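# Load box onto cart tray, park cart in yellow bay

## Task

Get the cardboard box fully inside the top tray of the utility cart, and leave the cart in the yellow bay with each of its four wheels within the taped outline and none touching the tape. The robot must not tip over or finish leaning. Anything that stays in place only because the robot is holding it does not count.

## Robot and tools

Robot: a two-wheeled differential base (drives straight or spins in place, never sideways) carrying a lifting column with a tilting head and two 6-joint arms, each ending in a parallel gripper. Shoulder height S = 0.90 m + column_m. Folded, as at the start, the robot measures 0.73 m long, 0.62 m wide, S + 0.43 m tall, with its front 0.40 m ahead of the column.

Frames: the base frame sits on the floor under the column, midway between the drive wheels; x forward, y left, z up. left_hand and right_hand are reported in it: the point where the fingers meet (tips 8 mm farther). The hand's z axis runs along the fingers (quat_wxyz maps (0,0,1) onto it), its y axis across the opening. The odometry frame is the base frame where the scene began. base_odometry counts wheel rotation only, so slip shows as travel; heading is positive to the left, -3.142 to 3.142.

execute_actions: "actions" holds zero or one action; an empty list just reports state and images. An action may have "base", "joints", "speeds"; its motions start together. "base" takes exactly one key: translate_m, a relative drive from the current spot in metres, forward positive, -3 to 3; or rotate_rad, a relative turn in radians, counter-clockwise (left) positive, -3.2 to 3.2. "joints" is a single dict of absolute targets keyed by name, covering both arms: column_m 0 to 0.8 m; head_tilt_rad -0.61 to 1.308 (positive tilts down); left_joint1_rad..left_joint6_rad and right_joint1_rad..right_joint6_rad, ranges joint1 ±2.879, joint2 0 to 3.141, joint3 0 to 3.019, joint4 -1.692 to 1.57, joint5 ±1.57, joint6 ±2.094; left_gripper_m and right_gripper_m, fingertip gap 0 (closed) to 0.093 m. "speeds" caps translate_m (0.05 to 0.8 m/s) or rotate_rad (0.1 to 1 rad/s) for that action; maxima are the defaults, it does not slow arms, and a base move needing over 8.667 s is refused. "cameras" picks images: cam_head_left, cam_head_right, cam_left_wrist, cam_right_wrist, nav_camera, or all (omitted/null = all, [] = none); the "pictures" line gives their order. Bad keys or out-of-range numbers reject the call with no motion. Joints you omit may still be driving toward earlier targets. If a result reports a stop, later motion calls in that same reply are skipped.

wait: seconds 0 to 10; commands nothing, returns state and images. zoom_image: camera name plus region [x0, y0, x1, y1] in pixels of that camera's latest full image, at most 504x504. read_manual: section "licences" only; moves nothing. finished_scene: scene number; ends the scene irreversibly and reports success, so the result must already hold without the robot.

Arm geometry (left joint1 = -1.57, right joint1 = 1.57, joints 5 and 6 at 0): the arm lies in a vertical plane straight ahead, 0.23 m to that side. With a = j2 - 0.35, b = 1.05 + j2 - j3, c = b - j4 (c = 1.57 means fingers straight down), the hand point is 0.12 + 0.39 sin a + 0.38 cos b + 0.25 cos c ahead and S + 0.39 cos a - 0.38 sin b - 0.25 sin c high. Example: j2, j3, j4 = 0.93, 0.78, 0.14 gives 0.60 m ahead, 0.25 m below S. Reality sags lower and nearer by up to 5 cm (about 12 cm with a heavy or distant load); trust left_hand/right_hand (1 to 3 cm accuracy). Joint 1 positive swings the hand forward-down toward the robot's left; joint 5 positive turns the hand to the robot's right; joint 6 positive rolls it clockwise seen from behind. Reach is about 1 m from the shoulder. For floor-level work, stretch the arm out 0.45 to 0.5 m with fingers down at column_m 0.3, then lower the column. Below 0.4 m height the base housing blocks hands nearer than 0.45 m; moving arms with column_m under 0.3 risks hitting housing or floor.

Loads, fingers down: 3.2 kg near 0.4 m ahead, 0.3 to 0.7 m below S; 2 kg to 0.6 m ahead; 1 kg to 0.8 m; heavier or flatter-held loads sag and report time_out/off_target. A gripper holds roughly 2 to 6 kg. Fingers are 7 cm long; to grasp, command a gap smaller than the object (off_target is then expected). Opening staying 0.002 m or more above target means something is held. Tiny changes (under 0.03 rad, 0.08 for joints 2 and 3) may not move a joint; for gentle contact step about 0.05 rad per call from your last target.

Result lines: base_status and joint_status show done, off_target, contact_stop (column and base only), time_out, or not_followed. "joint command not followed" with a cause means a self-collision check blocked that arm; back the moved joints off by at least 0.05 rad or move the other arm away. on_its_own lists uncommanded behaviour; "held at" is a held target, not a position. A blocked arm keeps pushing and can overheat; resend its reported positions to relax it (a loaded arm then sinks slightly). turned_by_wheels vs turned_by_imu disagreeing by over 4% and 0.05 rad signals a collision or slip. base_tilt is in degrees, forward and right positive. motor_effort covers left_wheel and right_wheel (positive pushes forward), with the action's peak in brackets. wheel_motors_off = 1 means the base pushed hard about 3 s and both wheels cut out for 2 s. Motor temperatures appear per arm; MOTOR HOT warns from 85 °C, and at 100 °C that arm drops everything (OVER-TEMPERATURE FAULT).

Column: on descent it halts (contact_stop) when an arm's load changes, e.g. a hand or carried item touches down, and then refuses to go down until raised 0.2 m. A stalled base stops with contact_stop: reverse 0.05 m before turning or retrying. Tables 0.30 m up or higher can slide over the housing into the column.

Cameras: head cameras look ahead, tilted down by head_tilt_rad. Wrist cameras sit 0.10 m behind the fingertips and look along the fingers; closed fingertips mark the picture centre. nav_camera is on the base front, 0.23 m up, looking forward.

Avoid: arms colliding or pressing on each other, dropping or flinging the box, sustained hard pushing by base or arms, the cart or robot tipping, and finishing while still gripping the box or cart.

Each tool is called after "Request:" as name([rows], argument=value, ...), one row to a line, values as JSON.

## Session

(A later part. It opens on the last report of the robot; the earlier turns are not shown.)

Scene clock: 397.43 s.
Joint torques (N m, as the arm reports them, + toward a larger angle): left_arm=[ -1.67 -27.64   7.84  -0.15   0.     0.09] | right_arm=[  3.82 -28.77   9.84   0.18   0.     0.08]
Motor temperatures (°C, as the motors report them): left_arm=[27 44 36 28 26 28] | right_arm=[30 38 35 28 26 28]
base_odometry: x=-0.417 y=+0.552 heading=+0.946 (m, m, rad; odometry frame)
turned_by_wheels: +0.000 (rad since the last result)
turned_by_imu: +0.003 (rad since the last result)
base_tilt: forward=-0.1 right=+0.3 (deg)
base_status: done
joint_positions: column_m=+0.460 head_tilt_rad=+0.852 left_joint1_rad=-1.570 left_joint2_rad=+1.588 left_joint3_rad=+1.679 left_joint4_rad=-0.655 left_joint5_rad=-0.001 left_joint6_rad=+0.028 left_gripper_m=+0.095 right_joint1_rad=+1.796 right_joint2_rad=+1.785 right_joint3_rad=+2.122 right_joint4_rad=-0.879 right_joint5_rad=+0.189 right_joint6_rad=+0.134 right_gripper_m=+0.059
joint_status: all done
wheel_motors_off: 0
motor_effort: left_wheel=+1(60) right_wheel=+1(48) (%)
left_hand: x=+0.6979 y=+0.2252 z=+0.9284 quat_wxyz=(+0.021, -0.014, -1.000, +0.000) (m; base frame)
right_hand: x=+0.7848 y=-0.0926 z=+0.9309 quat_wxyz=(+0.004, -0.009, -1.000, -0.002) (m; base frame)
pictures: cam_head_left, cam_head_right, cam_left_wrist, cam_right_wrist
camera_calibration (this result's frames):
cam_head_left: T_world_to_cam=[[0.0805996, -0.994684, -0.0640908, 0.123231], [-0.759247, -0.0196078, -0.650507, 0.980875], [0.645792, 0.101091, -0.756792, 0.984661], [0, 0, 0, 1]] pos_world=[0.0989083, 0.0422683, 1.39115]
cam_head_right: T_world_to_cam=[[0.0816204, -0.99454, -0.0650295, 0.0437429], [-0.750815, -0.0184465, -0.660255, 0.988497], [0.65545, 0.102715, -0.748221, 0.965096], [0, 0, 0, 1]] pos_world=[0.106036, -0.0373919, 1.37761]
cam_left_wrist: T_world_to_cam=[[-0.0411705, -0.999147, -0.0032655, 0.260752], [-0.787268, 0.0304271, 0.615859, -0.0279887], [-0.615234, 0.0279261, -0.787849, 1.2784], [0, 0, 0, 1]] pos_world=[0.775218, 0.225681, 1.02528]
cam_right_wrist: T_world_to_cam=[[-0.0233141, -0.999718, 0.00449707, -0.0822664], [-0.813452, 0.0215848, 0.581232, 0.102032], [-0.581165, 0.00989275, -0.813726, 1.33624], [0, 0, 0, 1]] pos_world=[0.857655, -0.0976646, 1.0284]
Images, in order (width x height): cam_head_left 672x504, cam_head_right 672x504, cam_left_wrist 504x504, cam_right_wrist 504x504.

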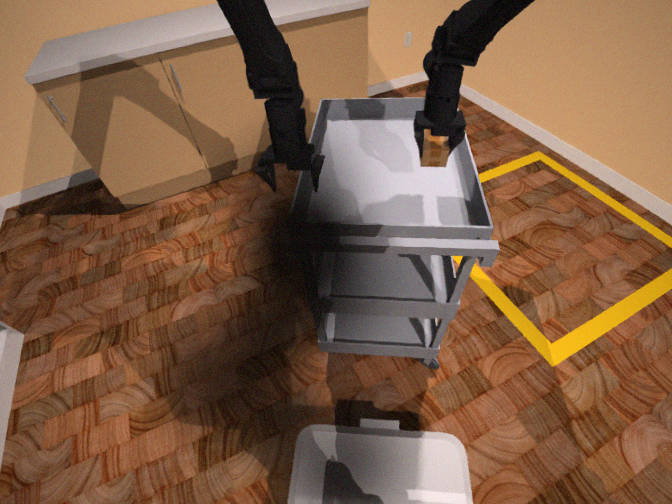

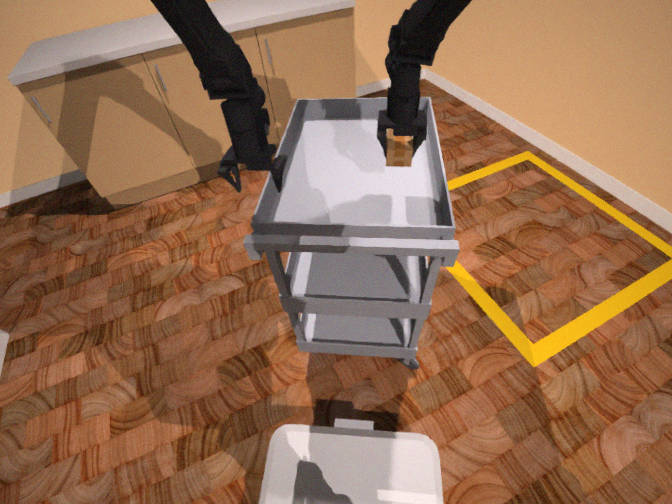

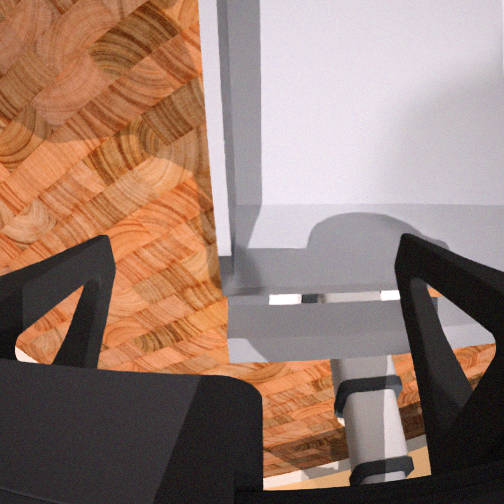

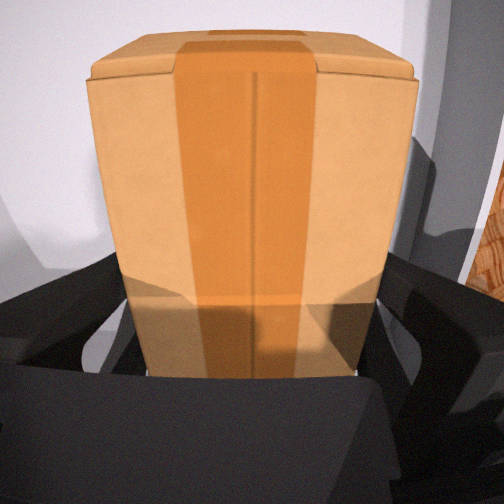

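Request:
execute_actions([
  {"joints": {"column_m": 0.366, "left_joint1_rad": -1.54, "left_joint3_rad": 1.76}},
], cameras=["cam_head_right", "cam_left_wrist", "cam_right_wrist"])

Scene clock: 420.40 s.
Joint torques (N m, as the arm reports them, + toward a larger angle): left_arm=[ -0.96 -28.06   8.24  -0.06  -0.01   0.1 ] | right_arm=[  4.35 -28.19  10.02   0.19   0.01   0.08]
Motor temperatures (°C, as the motors report them): left_arm=[27 45 36 28 26 28] | right_arm=[30 39 35 28 26 28]
base_odometry: x=-0.417 y=+0.552 heading=+0.946 (m, m, rad; odometry frame)
turned_by_wheels: +0.000 (rad since the last result)
turned_by_imu: +0.001 (rad since the last result)
base_tilt: forward=+0.2 right=+0.2 (deg)
base_status: not commanded
joint_positions: column_m=+0.366 head_tilt_rad=+0.852 left_joint1_rad=-1.546 left_joint2_rad=+1.585 left_joint3_rad=+1.742 left_joint4_rad=-0.653 left_joint5_rad=-0.001 left_joint6_rad=+0.028 left_gripper_m=+0.095 right_joint1_rad=+1.796 right_joint2_rad=+1.785 right_joint3_rad=+2.122 right_joint4_rad=-0.879 right_joint5_rad=+0.189 right_joint6_rad=+0.134 right_gripper_m=+0.059
joint_status: all done
wheel_motors_off: 0
motor_effort: left_wheel=+1(1) right_wheel=+1(1) (%)
left_hand: x=+0.7345 y=+0.2420 z=+0.8511 quat_wxyz=(-0.013, -0.008, -1.000, -0.011) (m; base frame)
right_hand: x=+0.7848 y=-0.0926 z=+0.8370 quat_wxyz=(+0.004, -0.009, -1.000, -0.002) (m; base frame)
pictures: cam_head_right, cam_left_wrist, cam_right_wrist
camera_calibration (this result's frames):
cam_head_right: T_world_to_cam=[[0.0816204, -0.99454, -0.0650295, 0.0376319], [-0.750815, -0.0184465, -0.660255, 0.926452], [0.65545, 0.102715, -0.748221, 0.894784], [0, 0, 0, 1]] pos_world=[0.106036, -0.0373919, 1.28364]
cam_left_wrist: T_world_to_cam=[[-0.0287, -0.999217, -0.027223, 0.290056], [-0.827691, 0.00848602, 0.56112, 0.129505], [-0.56045, 0.0386364, -0.827286, 1.23028], [0, 0, 0, 1]] pos_world=[0.805026, 0.241197, 0.953023]
cam_right_wrist: T_world_to_cam=[[-0.0233141, -0.999718, 0.00449707, -0.0818438], [-0.813452, 0.0215848, 0.581232, 0.156651], [-0.581165, 0.00989275, -0.813726, 1.25977], [0, 0, 0, 1]] pos_world=[0.857655, -0.0976646, 0.934426]
Images, in order (width x height): cam_head_right 672x504, cam_left_wrist 504x504, cam_right_wrist 504x504.

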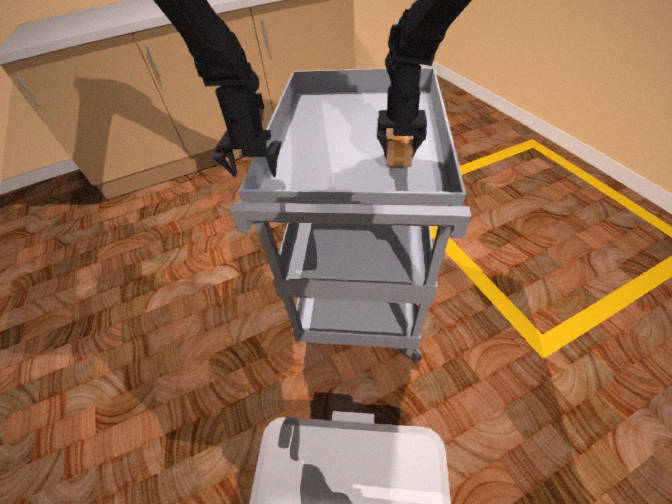

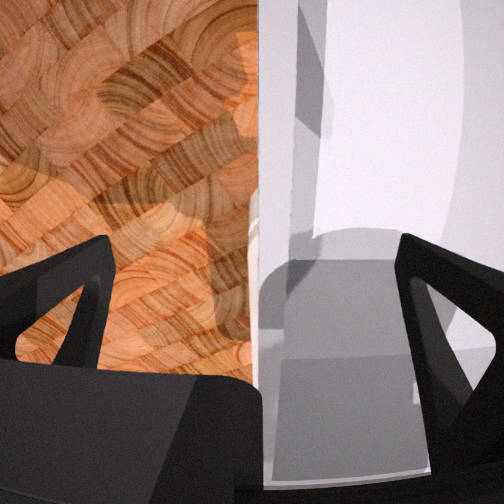

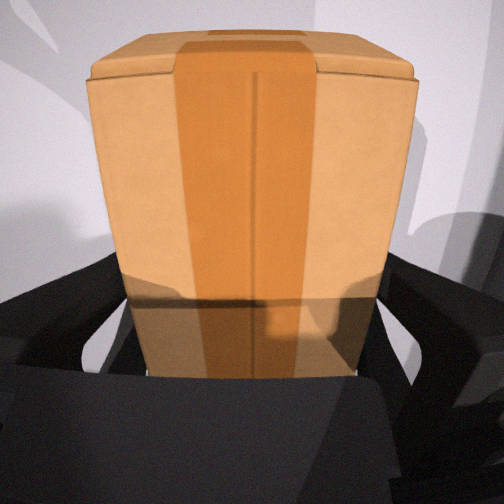

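Request:
zoom_image(camera="cam_head_right", region=[360, 110, 460, 200])

Region (360, 110, 460, 200) of cam_head_right's 672x504 image, scaled by 5.040, with more detail than that image has; it fills the top 454 rows of this view, and the rest is white.

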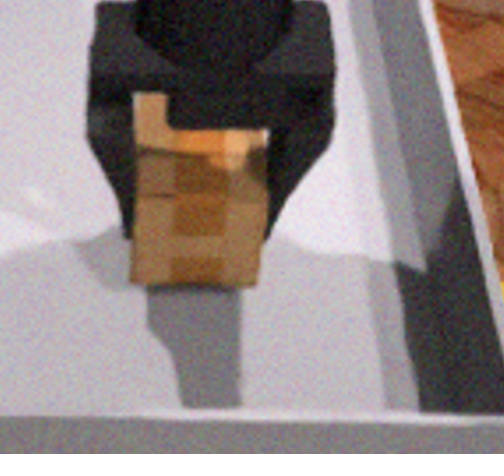

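Request:
zoom_image(camera="cam_head_right", region=[220, 60, 480, 240])

Region (220, 60, 480, 240) of cam_head_right's 672x504 image, scaled by 1.938, with more detail than that image has; it fills the top 349 rows of this view, and the rest is white.

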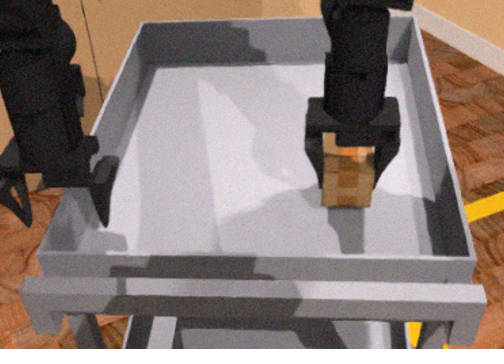

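Request:
execute_actions([
  {"joints": {"left_gripper_m": 0.0, "right_joint2_rad": 1.82, "right_joint4_rad": -0.84}},
], cameras=["cam_head_right", "cam_left_wrist", "cam_right_wrist"])

Scene clock: 484.67 s.
Joint torques (N m, as the arm reports them, + toward a larger angle): left_arm=[ -0.56 -28.39   8.22  -0.07  -0.27   0.09] | right_arm=[  4.38 -27.17   9.64   0.43  -0.06   0.08]
Motor temperatures (°C, as the motors report them): left_arm=[27 46 36 28 26 28] | right_arm=[30 39 36 28 26 28]
base_odometry: x=-0.417 y=+0.552 heading=+0.946 (m, m, rad; odometry frame)
turned_by_wheels: +0.000 (rad since the last result)
turned_by_imu: +0.001 (rad since the last result)
base_tilt: forward=+0.0 right=+0.3 (deg)
base_status: not commanded
joint_positions: column_m=+0.366 head_tilt_rad=+0.852 left_joint1_rad=-1.548 left_joint2_rad=+1.585 left_joint3_rad=+1.742 left_joint4_rad=-0.653 left_joint5_rad=+0.006 left_joint6_rad=+0.028 left_gripper_m=+0.005 right_joint1_rad=+1.796 right_joint2_rad=+1.812 right_joint3_rad=+2.122 right_joint4_rad=-0.845 right_joint5_rad=+0.191 right_joint6_rad=+0.134 right_gripper_m=+0.059
joint_status: left_gripper_m off_target (ended at +0.005, target +0.000); the others done
wheel_motors_off: 0
motor_effort: left_wheel=+1(1) right_wheel=-2(2) (%)
left_hand: x=+0.7345 y=+0.2390 z=+0.8511 quat_wxyz=(-0.013, -0.009, -1.000, -0.007) (m; base frame)
right_hand: x=+0.7805 y=-0.0898 z=+0.8189 quat_wxyz=(+0.001, -0.010, -1.000, -0.002) (m; base frame)
pictures: cam_head_right, cam_left_wrist, cam_right_wrist
camera_calibration (this result's frames):
cam_head_right: T_world_to_cam=[[0.0816204, -0.99454, -0.0650295, 0.0376319], [-0.750815, -0.0184465, -0.660255, 0.926452], [0.65545, 0.102715, -0.748221, 0.894784], [0, 0, 0, 1]] pos_world=[0.106036, -0.0373919, 1.28364]
cam_left_wrist: T_world_to_cam=[[-0.0305899, -0.999362, -0.0184466, 0.281058], [-0.827706, 0.0149812, 0.560962, 0.128183], [-0.560328, 0.0324281, -0.827636, 1.23206], [0, 0, 0, 1]] pos_world=[0.805052, 0.239005, 0.952976]
cam_right_wrist: T_world_to_cam=[[-0.0245911, -0.999684, 0.00513412, -0.0785561], [-0.817183, 0.0230596, 0.575917, 0.17102], [-0.575854, 0.00996696, -0.817492, 1.24149], [0, 0, 0, 1]] pos_world=[0.852743, -0.0948488, 0.916822]
Images, in order (width x height): cam_head_right 672x504, cam_left_wrist 504x504, cam_right_wrist 504x504.

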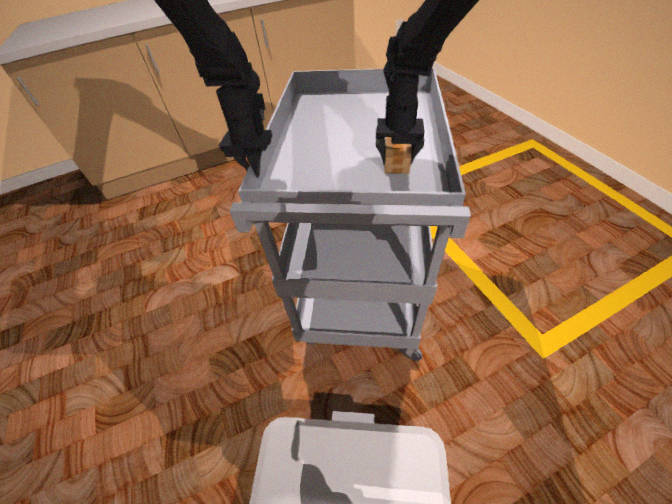

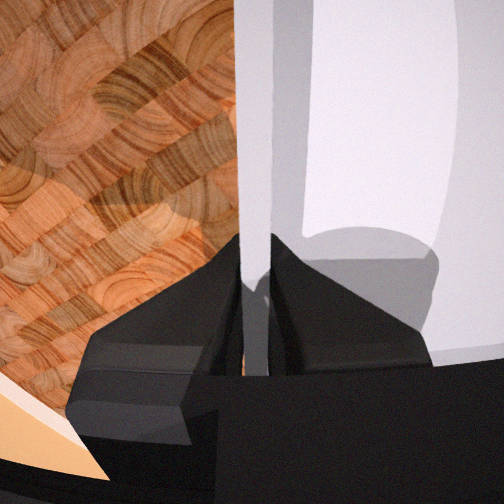

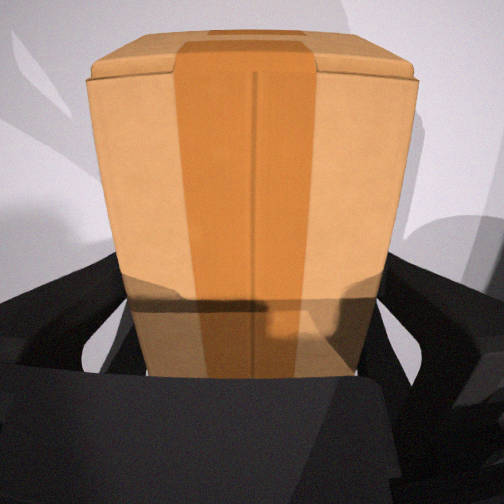

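Request:
execute_actions([
  {"joints": {"right_gripper_m": 0.085}},
], cameras=["cam_right_wrist"])

Request:
execute_actions([
  {"joints": {"right_joint2_rad": 1.62, "right_joint3_rad": 1.95, "right_joint4_rad": -0.85, "right_gripper_m": 0.093}},
], cameras=["cam_head_right", "cam_right_wrist"])

Scene clock: 508.67 s.
Joint torques (N m, as the arm reports them, + toward a larger angle): left_arm=[ -0.52 -28.3    8.22  -0.08  -0.28   0.09] | right_arm=[  4.49 -27.23   9.71   0.39  -0.05   0.07]
Motor temperatures (°C, as the motors report them): left_arm=[27 47 37 28 26 28] | right_arm=[30 39 36 28 26 28]
base_odometry: x=-0.417 y=+0.552 heading=+0.946 (m, m, rad; odometry frame)
turned_by_wheels: +0.000 (rad since the last result)
turned_by_imu: +0.001 (rad since the last result)
base_tilt: forward=+0.2 right=+0.3 (deg)
base_status: not commanded
joint_positions: column_m=+0.366 head_tilt_rad=+0.852 left_joint1_rad=-1.548 left_joint2_rad=+1.585 left_joint3_rad=+1.742 left_joint4_rad=-0.653 left_joint5_rad=+0.006 left_joint6_rad=+0.028 left_gripper_m=+0.005 right_joint1_rad=+1.796 right_joint2_rad=+1.812 right_joint3_rad=+2.122 right_joint4_rad=-0.845 right_joint5_rad=+0.191 right_joint6_rad=+0.134 right_gripper_m=+0.085
joint_status: all done
wheel_motors_off: 0
motor_effort: left_wheel=+1(1) right_wheel=+0(1) (%)
left_hand: x=+0.7345 y=+0.2390 z=+0.8511 quat_wxyz=(-0.013, -0.009, -1.000, -0.007) (m; base frame)
right_hand: x=+0.7805 y=-0.0898 z=+0.8189 quat_wxyz=(+0.001, -0.010, -1.000, -0.002) (m; base frame)
pictures: cam_right_wrist
camera_calibration (this result's frames):
cam_right_wrist: T_world_to_cam=[[-0.0245911, -0.999684, 0.00513412, -0.0785561], [-0.817183, 0.0230596, 0.575917, 0.17102], [-0.575854, 0.00996696, -0.817492, 1.24149], [0, 0, 0, 1]] pos_world=[0.852743, -0.0948488, 0.916822]
Images, in order (width x height): cam_right_wrist 504x504.

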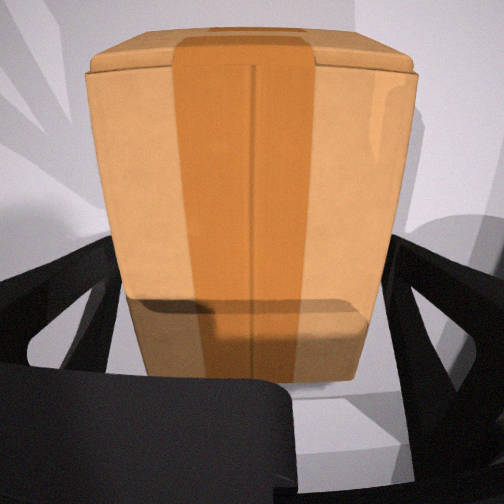

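Scene clock: 509.87 s.
Joint torques (N m, as the arm reports them, + toward a larger angle): left_arm=[ -0.59 -28.28   8.24  -0.1   -0.28   0.08] | right_arm=[  3.85 -26.16   6.76   0.2   -0.04   0.08]
Motor temperatures (°C, as the motors report them): left_arm=[27 47 37 28 26 28] | right_arm=[30 39 36 28 26 28]
base_odometry: x=-0.417 y=+0.552 heading=+0.946 (m, m, rad; odometry frame)
turned_by_wheels: +0.000 (rad since the last result)
turned_by_imu: +0.000 (rad since the last result)
base_tilt: forward=+0.0 right=+0.3 (deg)
base_status: not commanded
joint_positions: column_m=+0.366 head_tilt_rad=+0.852 left_joint1_rad=-1.548 left_joint2_rad=+1.585 left_joint3_rad=+1.742 left_joint4_rad=-0.653 left_joint5_rad=+0.006 left_joint6_rad=+0.028 left_gripper_m=+0.005 right_joint1_rad=+1.796 right_joint2_rad=+1.608 right_joint3_rad=+1.956 right_joint4_rad=-0.848 right_joint5_rad=+0.191 right_joint6_rad=+0.134 right_gripper_m=+0.093
joint_status: all done
wheel_motors_off: 0
motor_effort: left_wheel=+0(1) right_wheel=+0(1) (%)
left_hand: x=+0.7345 y=+0.2390 z=+0.8511 quat_wxyz=(-0.013, -0.009, -1.000, -0.007) (m; base frame)
right_hand: x=+0.7839 y=-0.1065 z=+0.9053 quat_wxyz=(-0.017, -0.013, -1.000, -0.004) (m; base frame)
pictures: cam_head_right, cam_right_wrist
camera_calibration (this result's frames):
cam_head_right: T_world_to_cam=[[0.0816204, -0.99454, -0.0650295, 0.0376319], [-0.750815, -0.0184465, -0.660255, 0.926452], [0.65545, 0.102715, -0.748221, 0.894784], [0, 0, 0, 1]] pos_world=[0.106036, -0.0373919, 1.28364]
cam_right_wrist: T_world_to_cam=[[-0.0316794, -0.999498, 0.00010104, -0.085516], [-0.836843, 0.0265793, 0.546798, 0.16654], [-0.546526, 0.0172377, -0.837265, 1.30999], [0, 0, 0, 1]] pos_world=[0.852603, -0.112481, 1.00575]
Images, in order (width x height): cam_head_right 672x504, cam_right_wrist 504x504.

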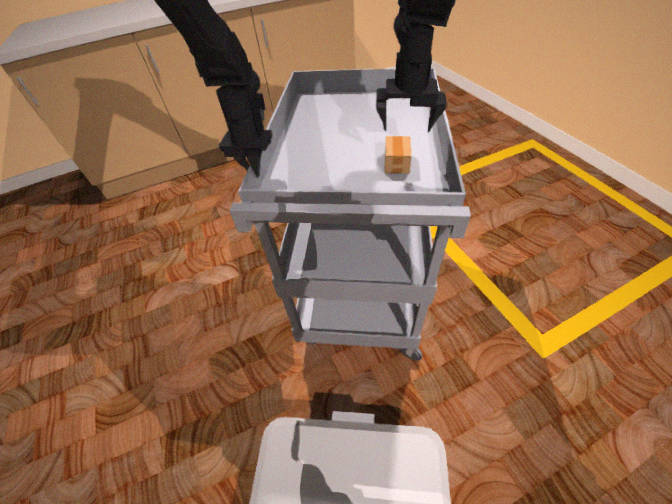

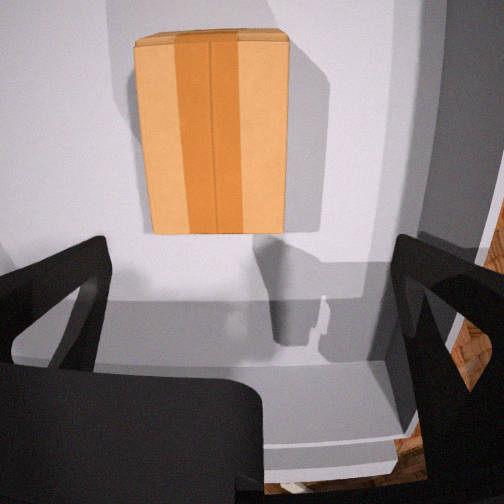

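Request:
execute_actions([
  {"joints": {"right_joint1_rad": 1.592, "right_joint5_rad": 0.0, "right_joint6_rad": 0.03, "right_gripper_m": 0.08}},
], cameras=["cam_right_wrist"])

Scene clock: 533.20 s.
Joint torques (N m, as the arm reports them, + toward a larger angle): left_arm=[ -0.7  -28.29   8.21  -0.09  -0.28   0.1 ] | right_arm=[  2.05 -26.62   6.71   0.21  -0.1   -0.06]
Motor temperatures (°C, as the motors report them): left_arm=[27 47 37 28 26 28] | right_arm=[30 39 34 28 26 28]
base_odometry: x=-0.417 y=+0.552 heading=+0.946 (m, m, rad; odometry frame)
turned_by_wheels: +0.000 (rad since the last result)
turned_by_imu: +0.001 (rad since the last result)
base_tilt: forward=+0.1 right=+0.1 (deg)
base_status: not commanded
joint_positions: column_m=+0.366 head_tilt_rad=+0.852 left_joint1_rad=-1.548 left_joint2_rad=+1.585 left_joint3_rad=+1.742 left_joint4_rad=-0.653 left_joint5_rad=+0.006 left_joint6_rad=+0.028 left_gripper_m=+0.005 right_joint1_rad=+1.580 right_joint2_rad=+1.608 right_joint3_rad=+1.956 right_joint4_rad=-0.848 right_joint5_rad=+0.002 right_joint6_rad=+0.035 right_gripper_m=+0.080
joint_status: all done
wheel_motors_off: 0
motor_effort: left_wheel=+0(0) right_wheel=+2(2) (%)
left_hand: x=+0.7345 y=+0.2390 z=+0.8511 quat_wxyz=(-0.013, -0.009, -1.000, -0.007) (m; base frame)
right_hand: x=+0.7888 y=-0.2194 z=+0.8939 quat_wxyz=(-0.012, -0.015, -1.000, -0.003) (m; base frame)
pictures: cam_right_wrist
camera_calibration (this result's frames):
cam_right_wrist: T_world_to_cam=[[-0.0357851, -0.999358, 0.0014196, -0.196162], [-0.831283, 0.0305551, 0.555009, 0.169044], [-0.554696, 0.018681, -0.831843, 1.30694], [0, 0, 0, 1]] pos_world=[0.858457, -0.225616, 0.993625]
Images, in order (width x height): cam_right_wrist 504x504.

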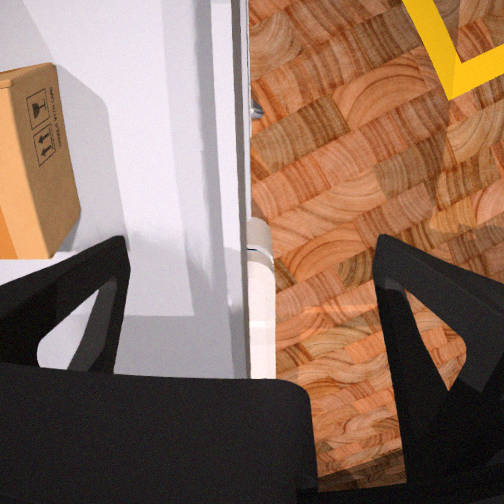

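Request:
execute_actions([
  {"joints": {"right_joint1_rad": 1.605, "right_joint2_rad": 1.69, "right_joint4_rad": -0.775}},
], cameras=["cam_right_wrist"])

Request:
execute_actions([
  {"joints": {"right_gripper_m": 0.0}},
], cameras=["cam_head_left", "cam_head_right", "cam_right_wrist"])

Scene clock: 549.63 s.
Joint torques (N m, as the arm reports them, + toward a larger angle): left_arm=[ -0.6  -28.35   8.23  -0.09  -0.29   0.09] | right_arm=[  2.6  -28.1    6.54   0.59  -0.11  -0.06]
Motor temperatures (°C, as the motors report them): left_arm=[27 47 37 28 26 28] | right_arm=[30 39 34 28 26 28]
base_odometry: x=-0.417 y=+0.552 heading=+0.946 (m, m, rad; odometry frame)
turned_by_wheels: +0.000 (rad since the last result)
turned_by_imu: +0.001 (rad since the last result)
base_tilt: forward=+0.2 right=+0.2 (deg)
base_status: not commanded
joint_positions: column_m=+0.366 head_tilt_rad=+0.852 left_joint1_rad=-1.548 left_joint2_rad=+1.585 left_joint3_rad=+1.742 left_joint4_rad=-0.653 left_joint5_rad=+0.006 left_joint6_rad=+0.028 left_gripper_m=+0.005 right_joint1_rad=+1.592 right_joint2_rad=+1.698 right_joint3_rad=+1.951 right_joint4_rad=-0.780 right_joint5_rad=+0.002 right_joint6_rad=+0.035 right_gripper_m=+0.080
joint_status: all done
wheel_motors_off: 0
motor_effort: left_wheel=+0(1) right_wheel=+0(1) (%)
left_hand: x=+0.7345 y=+0.2390 z=+0.8511 quat_wxyz=(-0.013, -0.009, -1.000, -0.007) (m; base frame)
right_hand: x=+0.7660 y=-0.2105 z=+0.8334 quat_wxyz=(+0.002, -0.012, -1.000, -0.008) (m; base frame)
pictures: cam_right_wrist
camera_calibration (this result's frames):
cam_right_wrist: T_world_to_cam=[[-0.0295914, -0.999533, -0.00767853, -0.185206], [-0.815443, 0.0196973, 0.578503, 0.149328], [-0.578081, 0.0233801, -0.815644, 1.24918], [0, 0, 0, 1]] pos_world=[0.838418, -0.217267, 0.931081]
Images, in order (width x height): cam_right_wrist 504x504.

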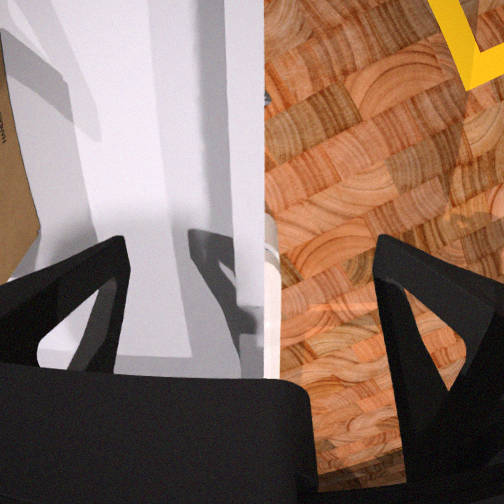

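Scene clock: 550.30 s.
Joint torques (N m, as the arm reports them, + toward a larger angle): left_arm=[ -0.55 -28.18   8.25  -0.07  -0.29   0.09] | right_arm=[  2.38 -28.04   6.58   0.41  -0.18   0.06]
Motor temperatures (°C, as the motors report them): left_arm=[27 47 37 28 26 28] | right_arm=[30 39 34 28 26 28]
base_odometry: x=-0.417 y=+0.552 heading=+0.946 (m, m, rad; odometry frame)
turned_by_wheels: +0.000 (rad since the last result)
turned_by_imu: +0.000 (rad since the last result)
base_tilt: forward=+0.1 right=+0.4 (deg)
base_status: not commanded
joint_positions: column_m=+0.366 head_tilt_rad=+0.852 left_joint1_rad=-1.548 left_joint2_rad=+1.585 left_joint3_rad=+1.742 left_joint4_rad=-0.653 left_joint5_rad=+0.006 left_joint6_rad=+0.028 left_gripper_m=+0.005 right_joint1_rad=+1.592 right_joint2_rad=+1.698 right_joint3_rad=+1.951 right_joint4_rad=-0.780 right_joint5_rad=+0.004 right_joint6_rad=+0.025 right_gripper_m=+0.005
joint_status: right_gripper_m off_target (ended at +0.005, target +0.000)
wheel_motors_off: 0
motor_effort: left_wheel=+1(1) right_wheel=-2(0) (%)
left_hand: x=+0.7345 y=+0.2390 z=+0.8511 quat_wxyz=(-0.013, -0.009, -1.000, -0.007) (m; base frame)
right_hand: x=+0.7660 y=-0.2109 z=+0.8334 quat_wxyz=(+0.002, -0.007, -1.000, -0.007) (m; base frame)
pictures: cam_head_left, cam_head_right, cam_right_wrist
camera_calibration (this result's frames):
cam_head_left: T_world_to_cam=[[0.0805996, -0.994684, -0.0640908, 0.117209], [-0.759247, -0.0196078, -0.650507, 0.919746], [0.645792, 0.101091, -0.756792, 0.913544], [0, 0, 0, 1]] pos_world=[0.0989083, 0.0422683, 1.29717]
cam_head_right: T_world_to_cam=[[0.0816204, -0.99454, -0.0650295, 0.037632], [-0.750815, -0.0184465, -0.660255, 0.926452], [0.65545, 0.102715, -0.748221, 0.894784], [0, 0, 0, 1]] pos_world=[0.106036, -0.0373919, 1.28364]
cam_right_wrist: T_world_to_cam=[[-0.0192862, -0.999799, -0.0054364, -0.195417], [-0.815714, 0.0125906, 0.578318, 0.148206], [-0.578133, 0.0155881, -0.815794, 1.24771], [0, 0, 0, 1]] pos_world=[0.838468, -0.216693, 0.931102]
Images, in order (width x height): cam_head_left 672x504, cam_head_right 672x504, cam_right_wrist 504x504.

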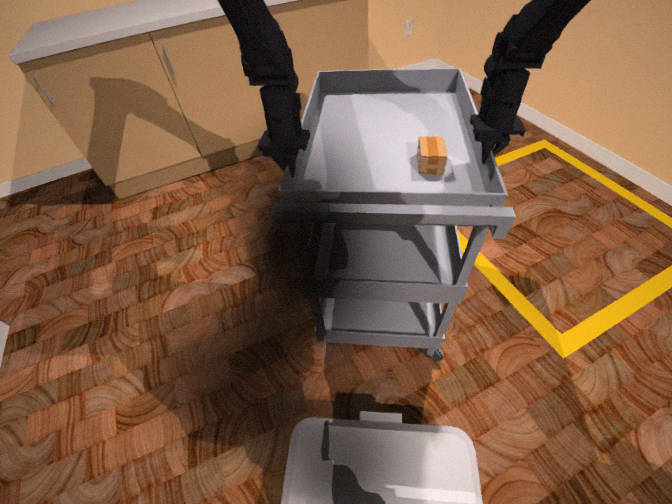

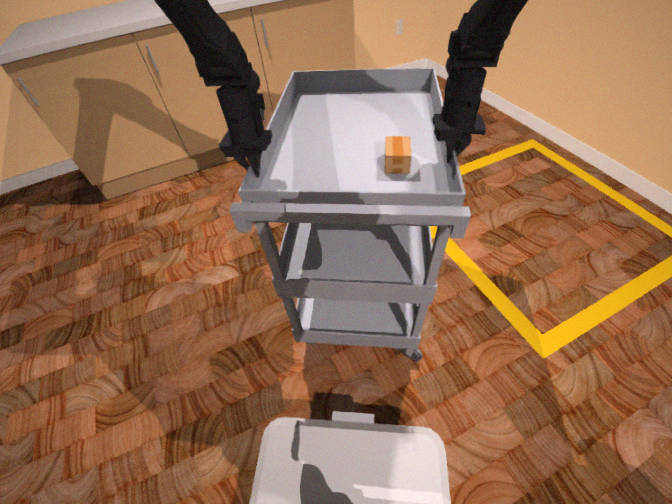

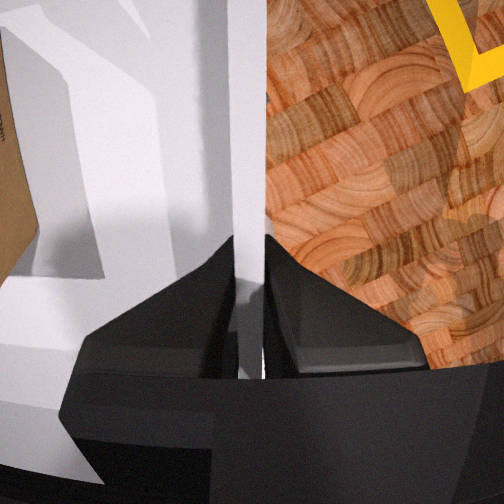

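Request:
execute_actions([
  {"base": {"rotate_rad": -0.615}, "speeds": {"rotate_rad": 0.5}},
], cameras=["cam_head_left", "cam_head_right", "nav_camera"])

Scene clock: 583.50 s.
Joint torques (N m, as the arm reports them, + toward a larger angle): left_arm=[  0.1  -28.69   7.47  -0.62  -0.04   0.06] | right_arm=[  3.12 -28.16   6.61   0.17  -0.12   0.02]
Motor temperatures (°C, as the motors report them): left_arm=[27 48 37 28 26 28] | right_arm=[30 40 34 28 26 28]
base_odometry: x=-0.417 y=+0.552 heading=+0.329 (m, m, rad; odometry frame)
turned_by_wheels: -0.616 (rad since the last result)
turned_by_imu: -0.542 (rad since the last result)
base_tilt: forward=+0.1 right=+0.3 (deg)
base_status: done
joint_positions: column_m=+0.366 head_tilt_rad=+0.852 left_joint1_rad=-1.558 left_joint2_rad=+1.587 left_joint3_rad=+1.752 left_joint4_rad=-0.640 left_joint5_rad=+0.001 left_joint6_rad=+0.030 left_gripper_m=+0.006 right_joint1_rad=+1.583 right_joint2_rad=+1.698 right_joint3_rad=+1.951 right_joint4_rad=-0.773 right_joint5_rad=+0.003 right_joint6_rad=+0.028 right_gripper_m=+0.005
joint_status: not commanded
wheel_motors_off: 0
motor_effort: left_wheel=+0(50) right_wheel=-1(58) (%)
left_hand: x=+0.7422 y=+0.2332 z=+0.8523 quat_wxyz=(-0.024, -0.012, -1.000, -0.006) (m; base frame)
right_hand: x=+0.7678 y=-0.2173 z=+0.8333 quat_wxyz=(-0.002, -0.011, -1.000, -0.004) (m; base frame)
pictures: cam_head_left, cam_head_right, nav_camera
camera_calibration (this result's frames):
cam_head_left: T_world_to_cam=[[0.0805997, -0.994684, -0.0640908, 0.117209], [-0.759247, -0.0196078, -0.650507, 0.919746], [0.645792, 0.101091, -0.756791, 0.913544], [0, 0, 0, 1]] pos_world=[0.0989083, 0.0422683, 1.29717]
cam_head_right: T_world_to_cam=[[0.0816204, -0.99454, -0.0650295, 0.0376319], [-0.750815, -0.0184465, -0.660255, 0.926452], [0.65545, 0.102715, -0.748221, 0.894784], [0, 0, 0, 1]] pos_world=[0.106036, -0.0373919, 1.28364]
Images, in order (width x height): cam_head_left 672x504, cam_head_right 672x504, nav_camera 672x504.

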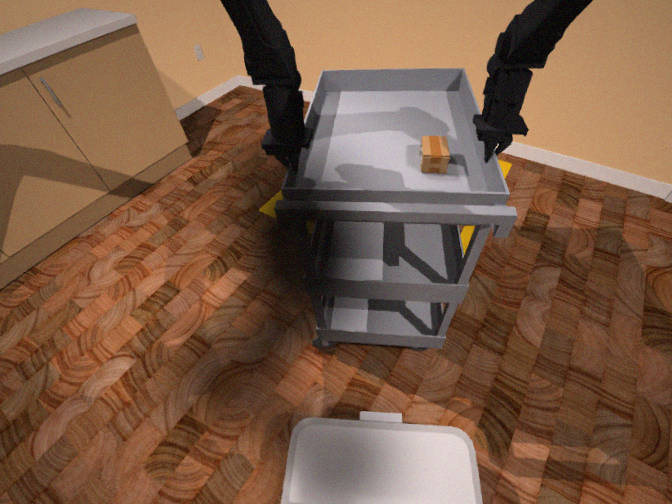

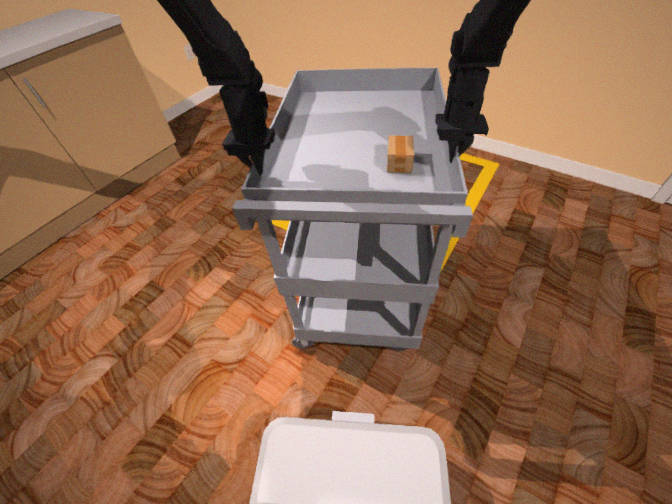

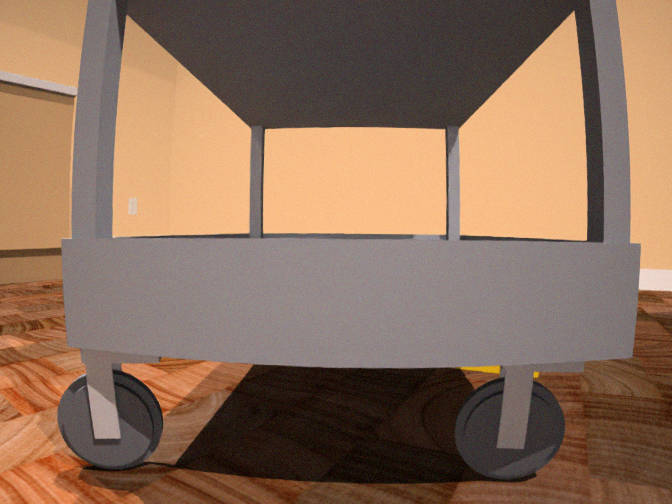

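Request:
execute_actions([
  {"base": {"translate_m": 0.87}, "speeds": {"translate_m": 0.45}},
])

Scene clock: 610.07 s.
Joint torques (N m, as the arm reports them, + toward a larger angle): left_arm=[ -0.25 -28.15   8.47  -0.32  -0.28   0.01] | right_arm=[  2.51 -27.37   7.92   0.67  -0.41  -0.03]
Motor temperatures (°C, as the motors report them): left_arm=[27 48 37 28 26 28] | right_arm=[30 40 34 28 26 28]
base_odometry: x=+0.407 y=+0.833 heading=+0.328 (m, m, rad; odometry frame)
turned_by_wheels: -0.001 (rad since the last result)
turned_by_imu: +0.000 (rad since the last result)
base_tilt: forward=+0.0 right=+0.1 (deg)
base_status: done
joint_positions: column_m=+0.366 head_tilt_rad=+0.852 left_joint1_rad=-1.552 left_joint2_rad=+1.583 left_joint3_rad=+1.739 left_joint4_rad=-0.648 left_joint5_rad=+0.006 left_joint6_rad=+0.036 left_gripper_m=+0.006 right_joint1_rad=+1.590 right_joint2_rad=+1.692 right_joint3_rad=+1.936 right_joint4_rad=-0.789 right_joint5_rad=+0.010 right_joint6_rad=+0.033 right_gripper_m=+0.005
joint_status: not commanded
wheel_motors_off: 0
motor_effort: left_wheel=-1(40) right_wheel=-2(61) (%)
left_hand: x=+0.7353 y=+0.2367 z=+0.8517 quat_wxyz=(-0.016, -0.014, -1.000, -0.006) (m; base frame)
right_hand: x=+0.7587 y=-0.2137 z=+0.8333 quat_wxyz=(+0.011, -0.012, -1.000, -0.003) (m; base frame)
pictures: cam_head_left, cam_head_right, cam_left_wrist, cam_right_wrist, nav_camera
camera_calibration (this result's frames):
cam_head_left: T_world_to_cam=[[0.0805915, -0.994684, -0.0641011, 0.117223], [-0.75933, -0.0196078, -0.65041, 0.919619], [0.645695, 0.101091, -0.756874, 0.91366], [0, 0, 0, 1]] pos_world=[0.0989013, 0.0422683, 1.29717]
cam_head_right: T_world_to_cam=[[0.0816121, -0.99454, -0.0650399, 0.0376464], [-0.750899, -0.0184465, -0.660159, 0.926327], [0.655355, 0.102715, -0.748304, 0.894902], [0, 0, 0, 1]] pos_world=[0.106027, -0.0373919, 1.28363]
cam_left_wrist: T_world_to_cam=[[-0.0406805, -0.999039, -0.0163285, 0.28433], [-0.830214, 0.024704, 0.556897, 0.131461], [-0.555958, 0.036211, -0.830421, 1.23134], [0, 0, 0, 1]] pos_world=[0.805281, 0.236221, 0.953964]
cam_right_wrist: T_world_to_cam=[[-0.0280756, -0.9996, 0.00333989, -0.198925], [-0.805271, 0.0245969, 0.592397, 0.12526], [-0.592242, 0.0139424, -0.805639, 1.24532], [0, 0, 0, 1]] pos_world=[0.832812, -0.219289, 0.929737]
Images, in order (width x height): cam_head_left 672x504, cam_head_right 672x504, cam_left_wrist 504x504, cam_right_wrist 504x504, nav_camera 672x504.

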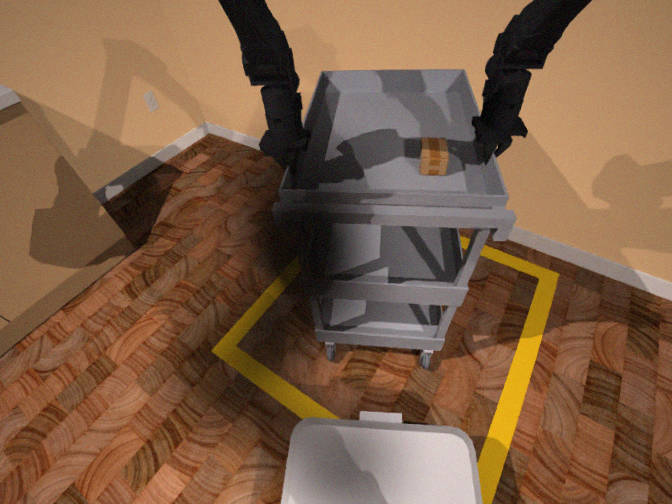

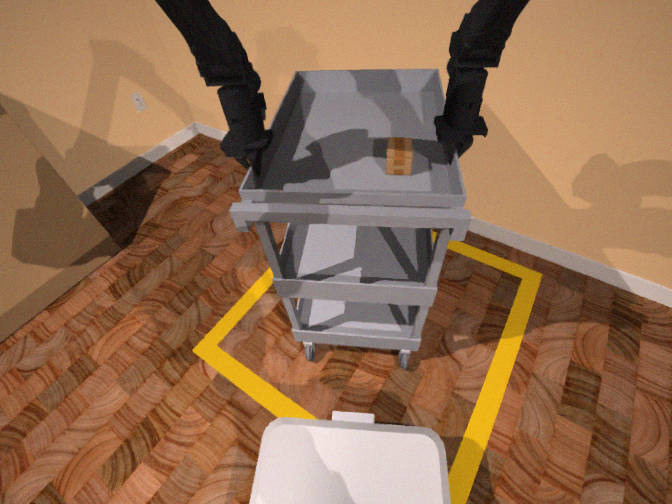

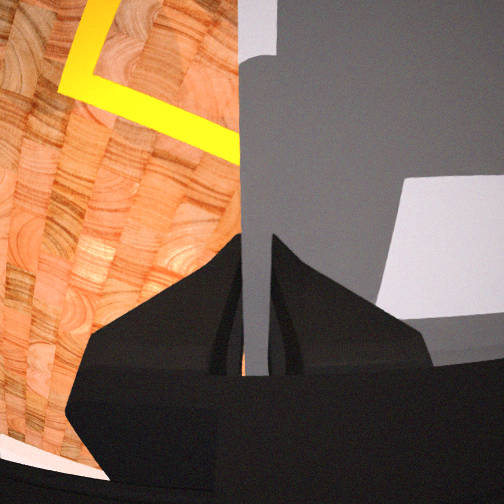

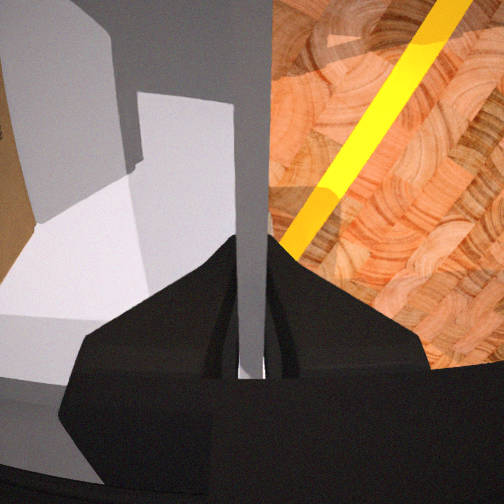

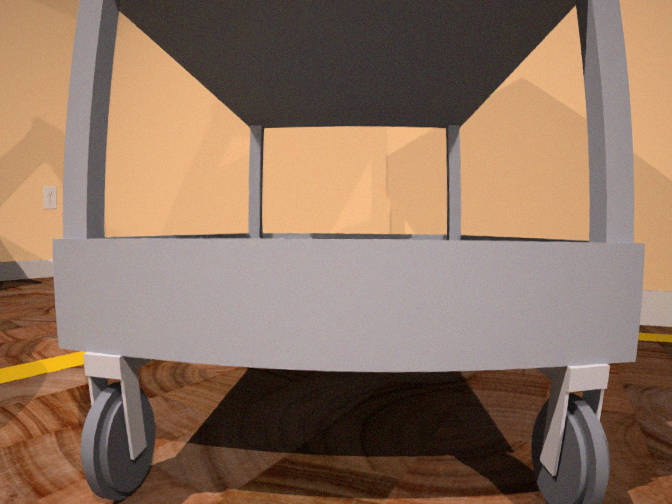

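Request:
zoom_image(camera="cam_head_right", region=[180, 230, 360, 410])

Request:
zoom_image(camera="cam_head_right", region=[380, 210, 560, 390])

Region (180, 230, 360, 410) of cam_head_right's 672x504 image, scaled by 2.800, with more detail than that image has.

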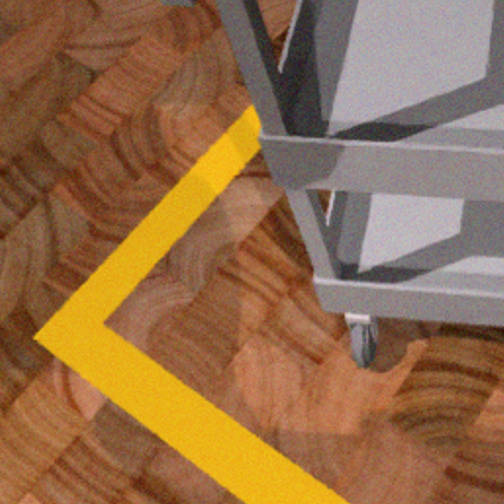

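Region (380, 210, 560, 390) of cam_head_right's 672x504 image, scaled by 2.800, with more detail than that image has.

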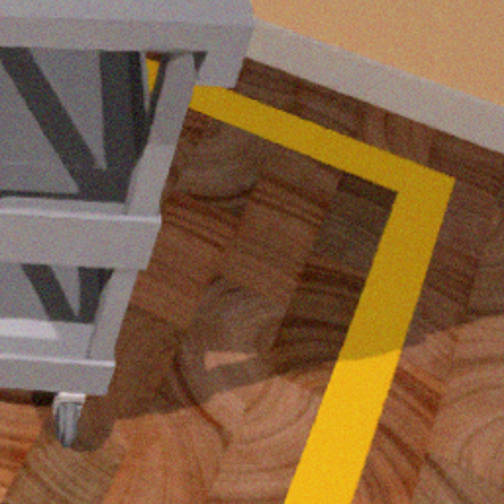

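Request:
execute_actions([
  {"joints": {"left_gripper_m": 0.06, "right_gripper_m": 0.06, "column_m": 0.43}},
], cameras=["cam_head_right", "cam_left_wrist", "cam_right_wrist"])

Scene clock: 652.40 s.
Joint torques (N m, as the arm reports them, + toward a larger angle): left_arm=[ -0.47 -28.14   8.52  -0.34  -0.13   0.01] | right_arm=[  2.45 -27.34   7.97   0.53  -0.12  -0.03]
Motor temperatures (°C, as the motors report them): left_arm=[27 48 37 28 26 28] | right_arm=[30 40 35 28 26 28]
base_odometry: x=+0.407 y=+0.833 heading=+0.328 (m, m, rad; odometry frame)
turned_by_wheels: +0.000 (rad since the last result)
turned_by_imu: +0.001 (rad since the last result)
base_tilt: forward=+0.1 right=+0.3 (deg)
base_status: not commanded
joint_positions: column_m=+0.430 head_tilt_rad=+0.852 left_joint1_rad=-1.551 left_joint2_rad=+1.583 left_joint3_rad=+1.739 left_joint4_rad=-0.648 left_joint5_rad=+0.002 left_joint6_rad=+0.036 left_gripper_m=+0.060 right_joint1_rad=+1.592 right_joint2_rad=+1.692 right_joint3_rad=+1.936 right_joint4_rad=-0.784 right_joint5_rad=+0.002 right_joint6_rad=+0.033 right_gripper_m=+0.060
joint_status: all done
wheel_motors_off: 0
motor_effort: left_wheel=-1(1) right_wheel=+0(1) (%)
left_hand: x=+0.7352 y=+0.2381 z=+0.9156 quat_wxyz=(-0.016, -0.013, -1.000, -0.008) (m; base frame)
right_hand: x=+0.7597 y=-0.2109 z=+0.8971 quat_wxyz=(+0.009, -0.011, -1.000, -0.008) (m; base frame)
pictures: cam_head_right, cam_left_wrist, cam_right_wrist
camera_calibration (this result's frames):
cam_head_right: T_world_to_cam=[[0.0816121, -0.99454, -0.0650399, 0.0417987], [-0.750899, -0.0184465, -0.660159, 0.968472], [0.655355, 0.102715, -0.748304, 0.942675], [0, 0, 0, 1]] pos_world=[0.106027, -0.0373919, 1.34747]
cam_left_wrist: T_world_to_cam=[[-0.0399993, -0.998984, -0.0207453, 0.290278], [-0.830212, 0.0216742, 0.557026, 0.0964538], [-0.55601, 0.0395037, -0.830236, 1.2834], [0, 0, 0, 1]] pos_world=[0.805272, 0.237194, 1.01782]
cam_right_wrist: T_world_to_cam=[[-0.0273425, -0.999605, -0.00647281, -0.188112], [-0.807717, 0.0182779, 0.589288, 0.0914879], [-0.588937, 0.0213408, -0.807897, 1.29839], [0, 0, 0, 1]] pos_world=[0.833425, -0.217418, 0.993839]
Images, in order (width x height): cam_head_right 672x504, cam_left_wrist 504x504, cam_right_wrist 504x504.

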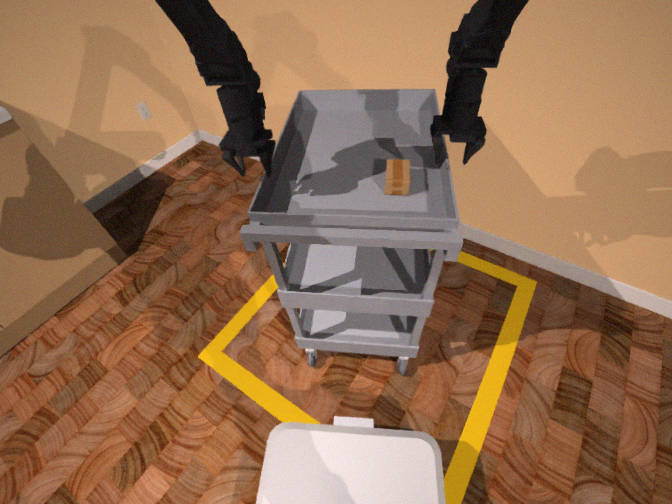

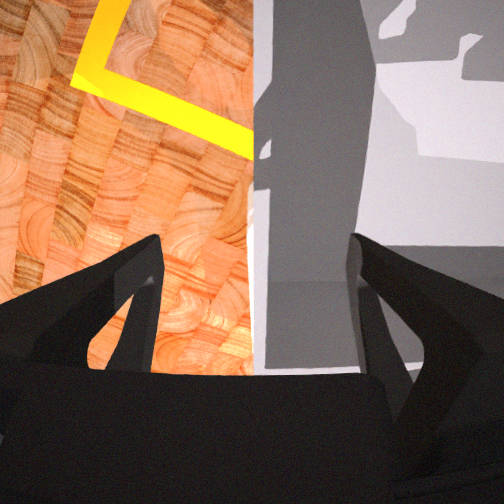

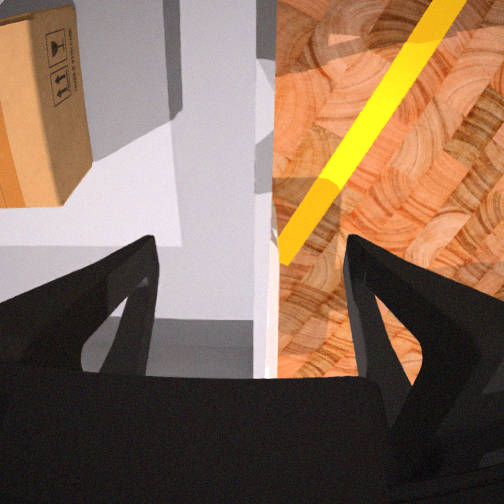

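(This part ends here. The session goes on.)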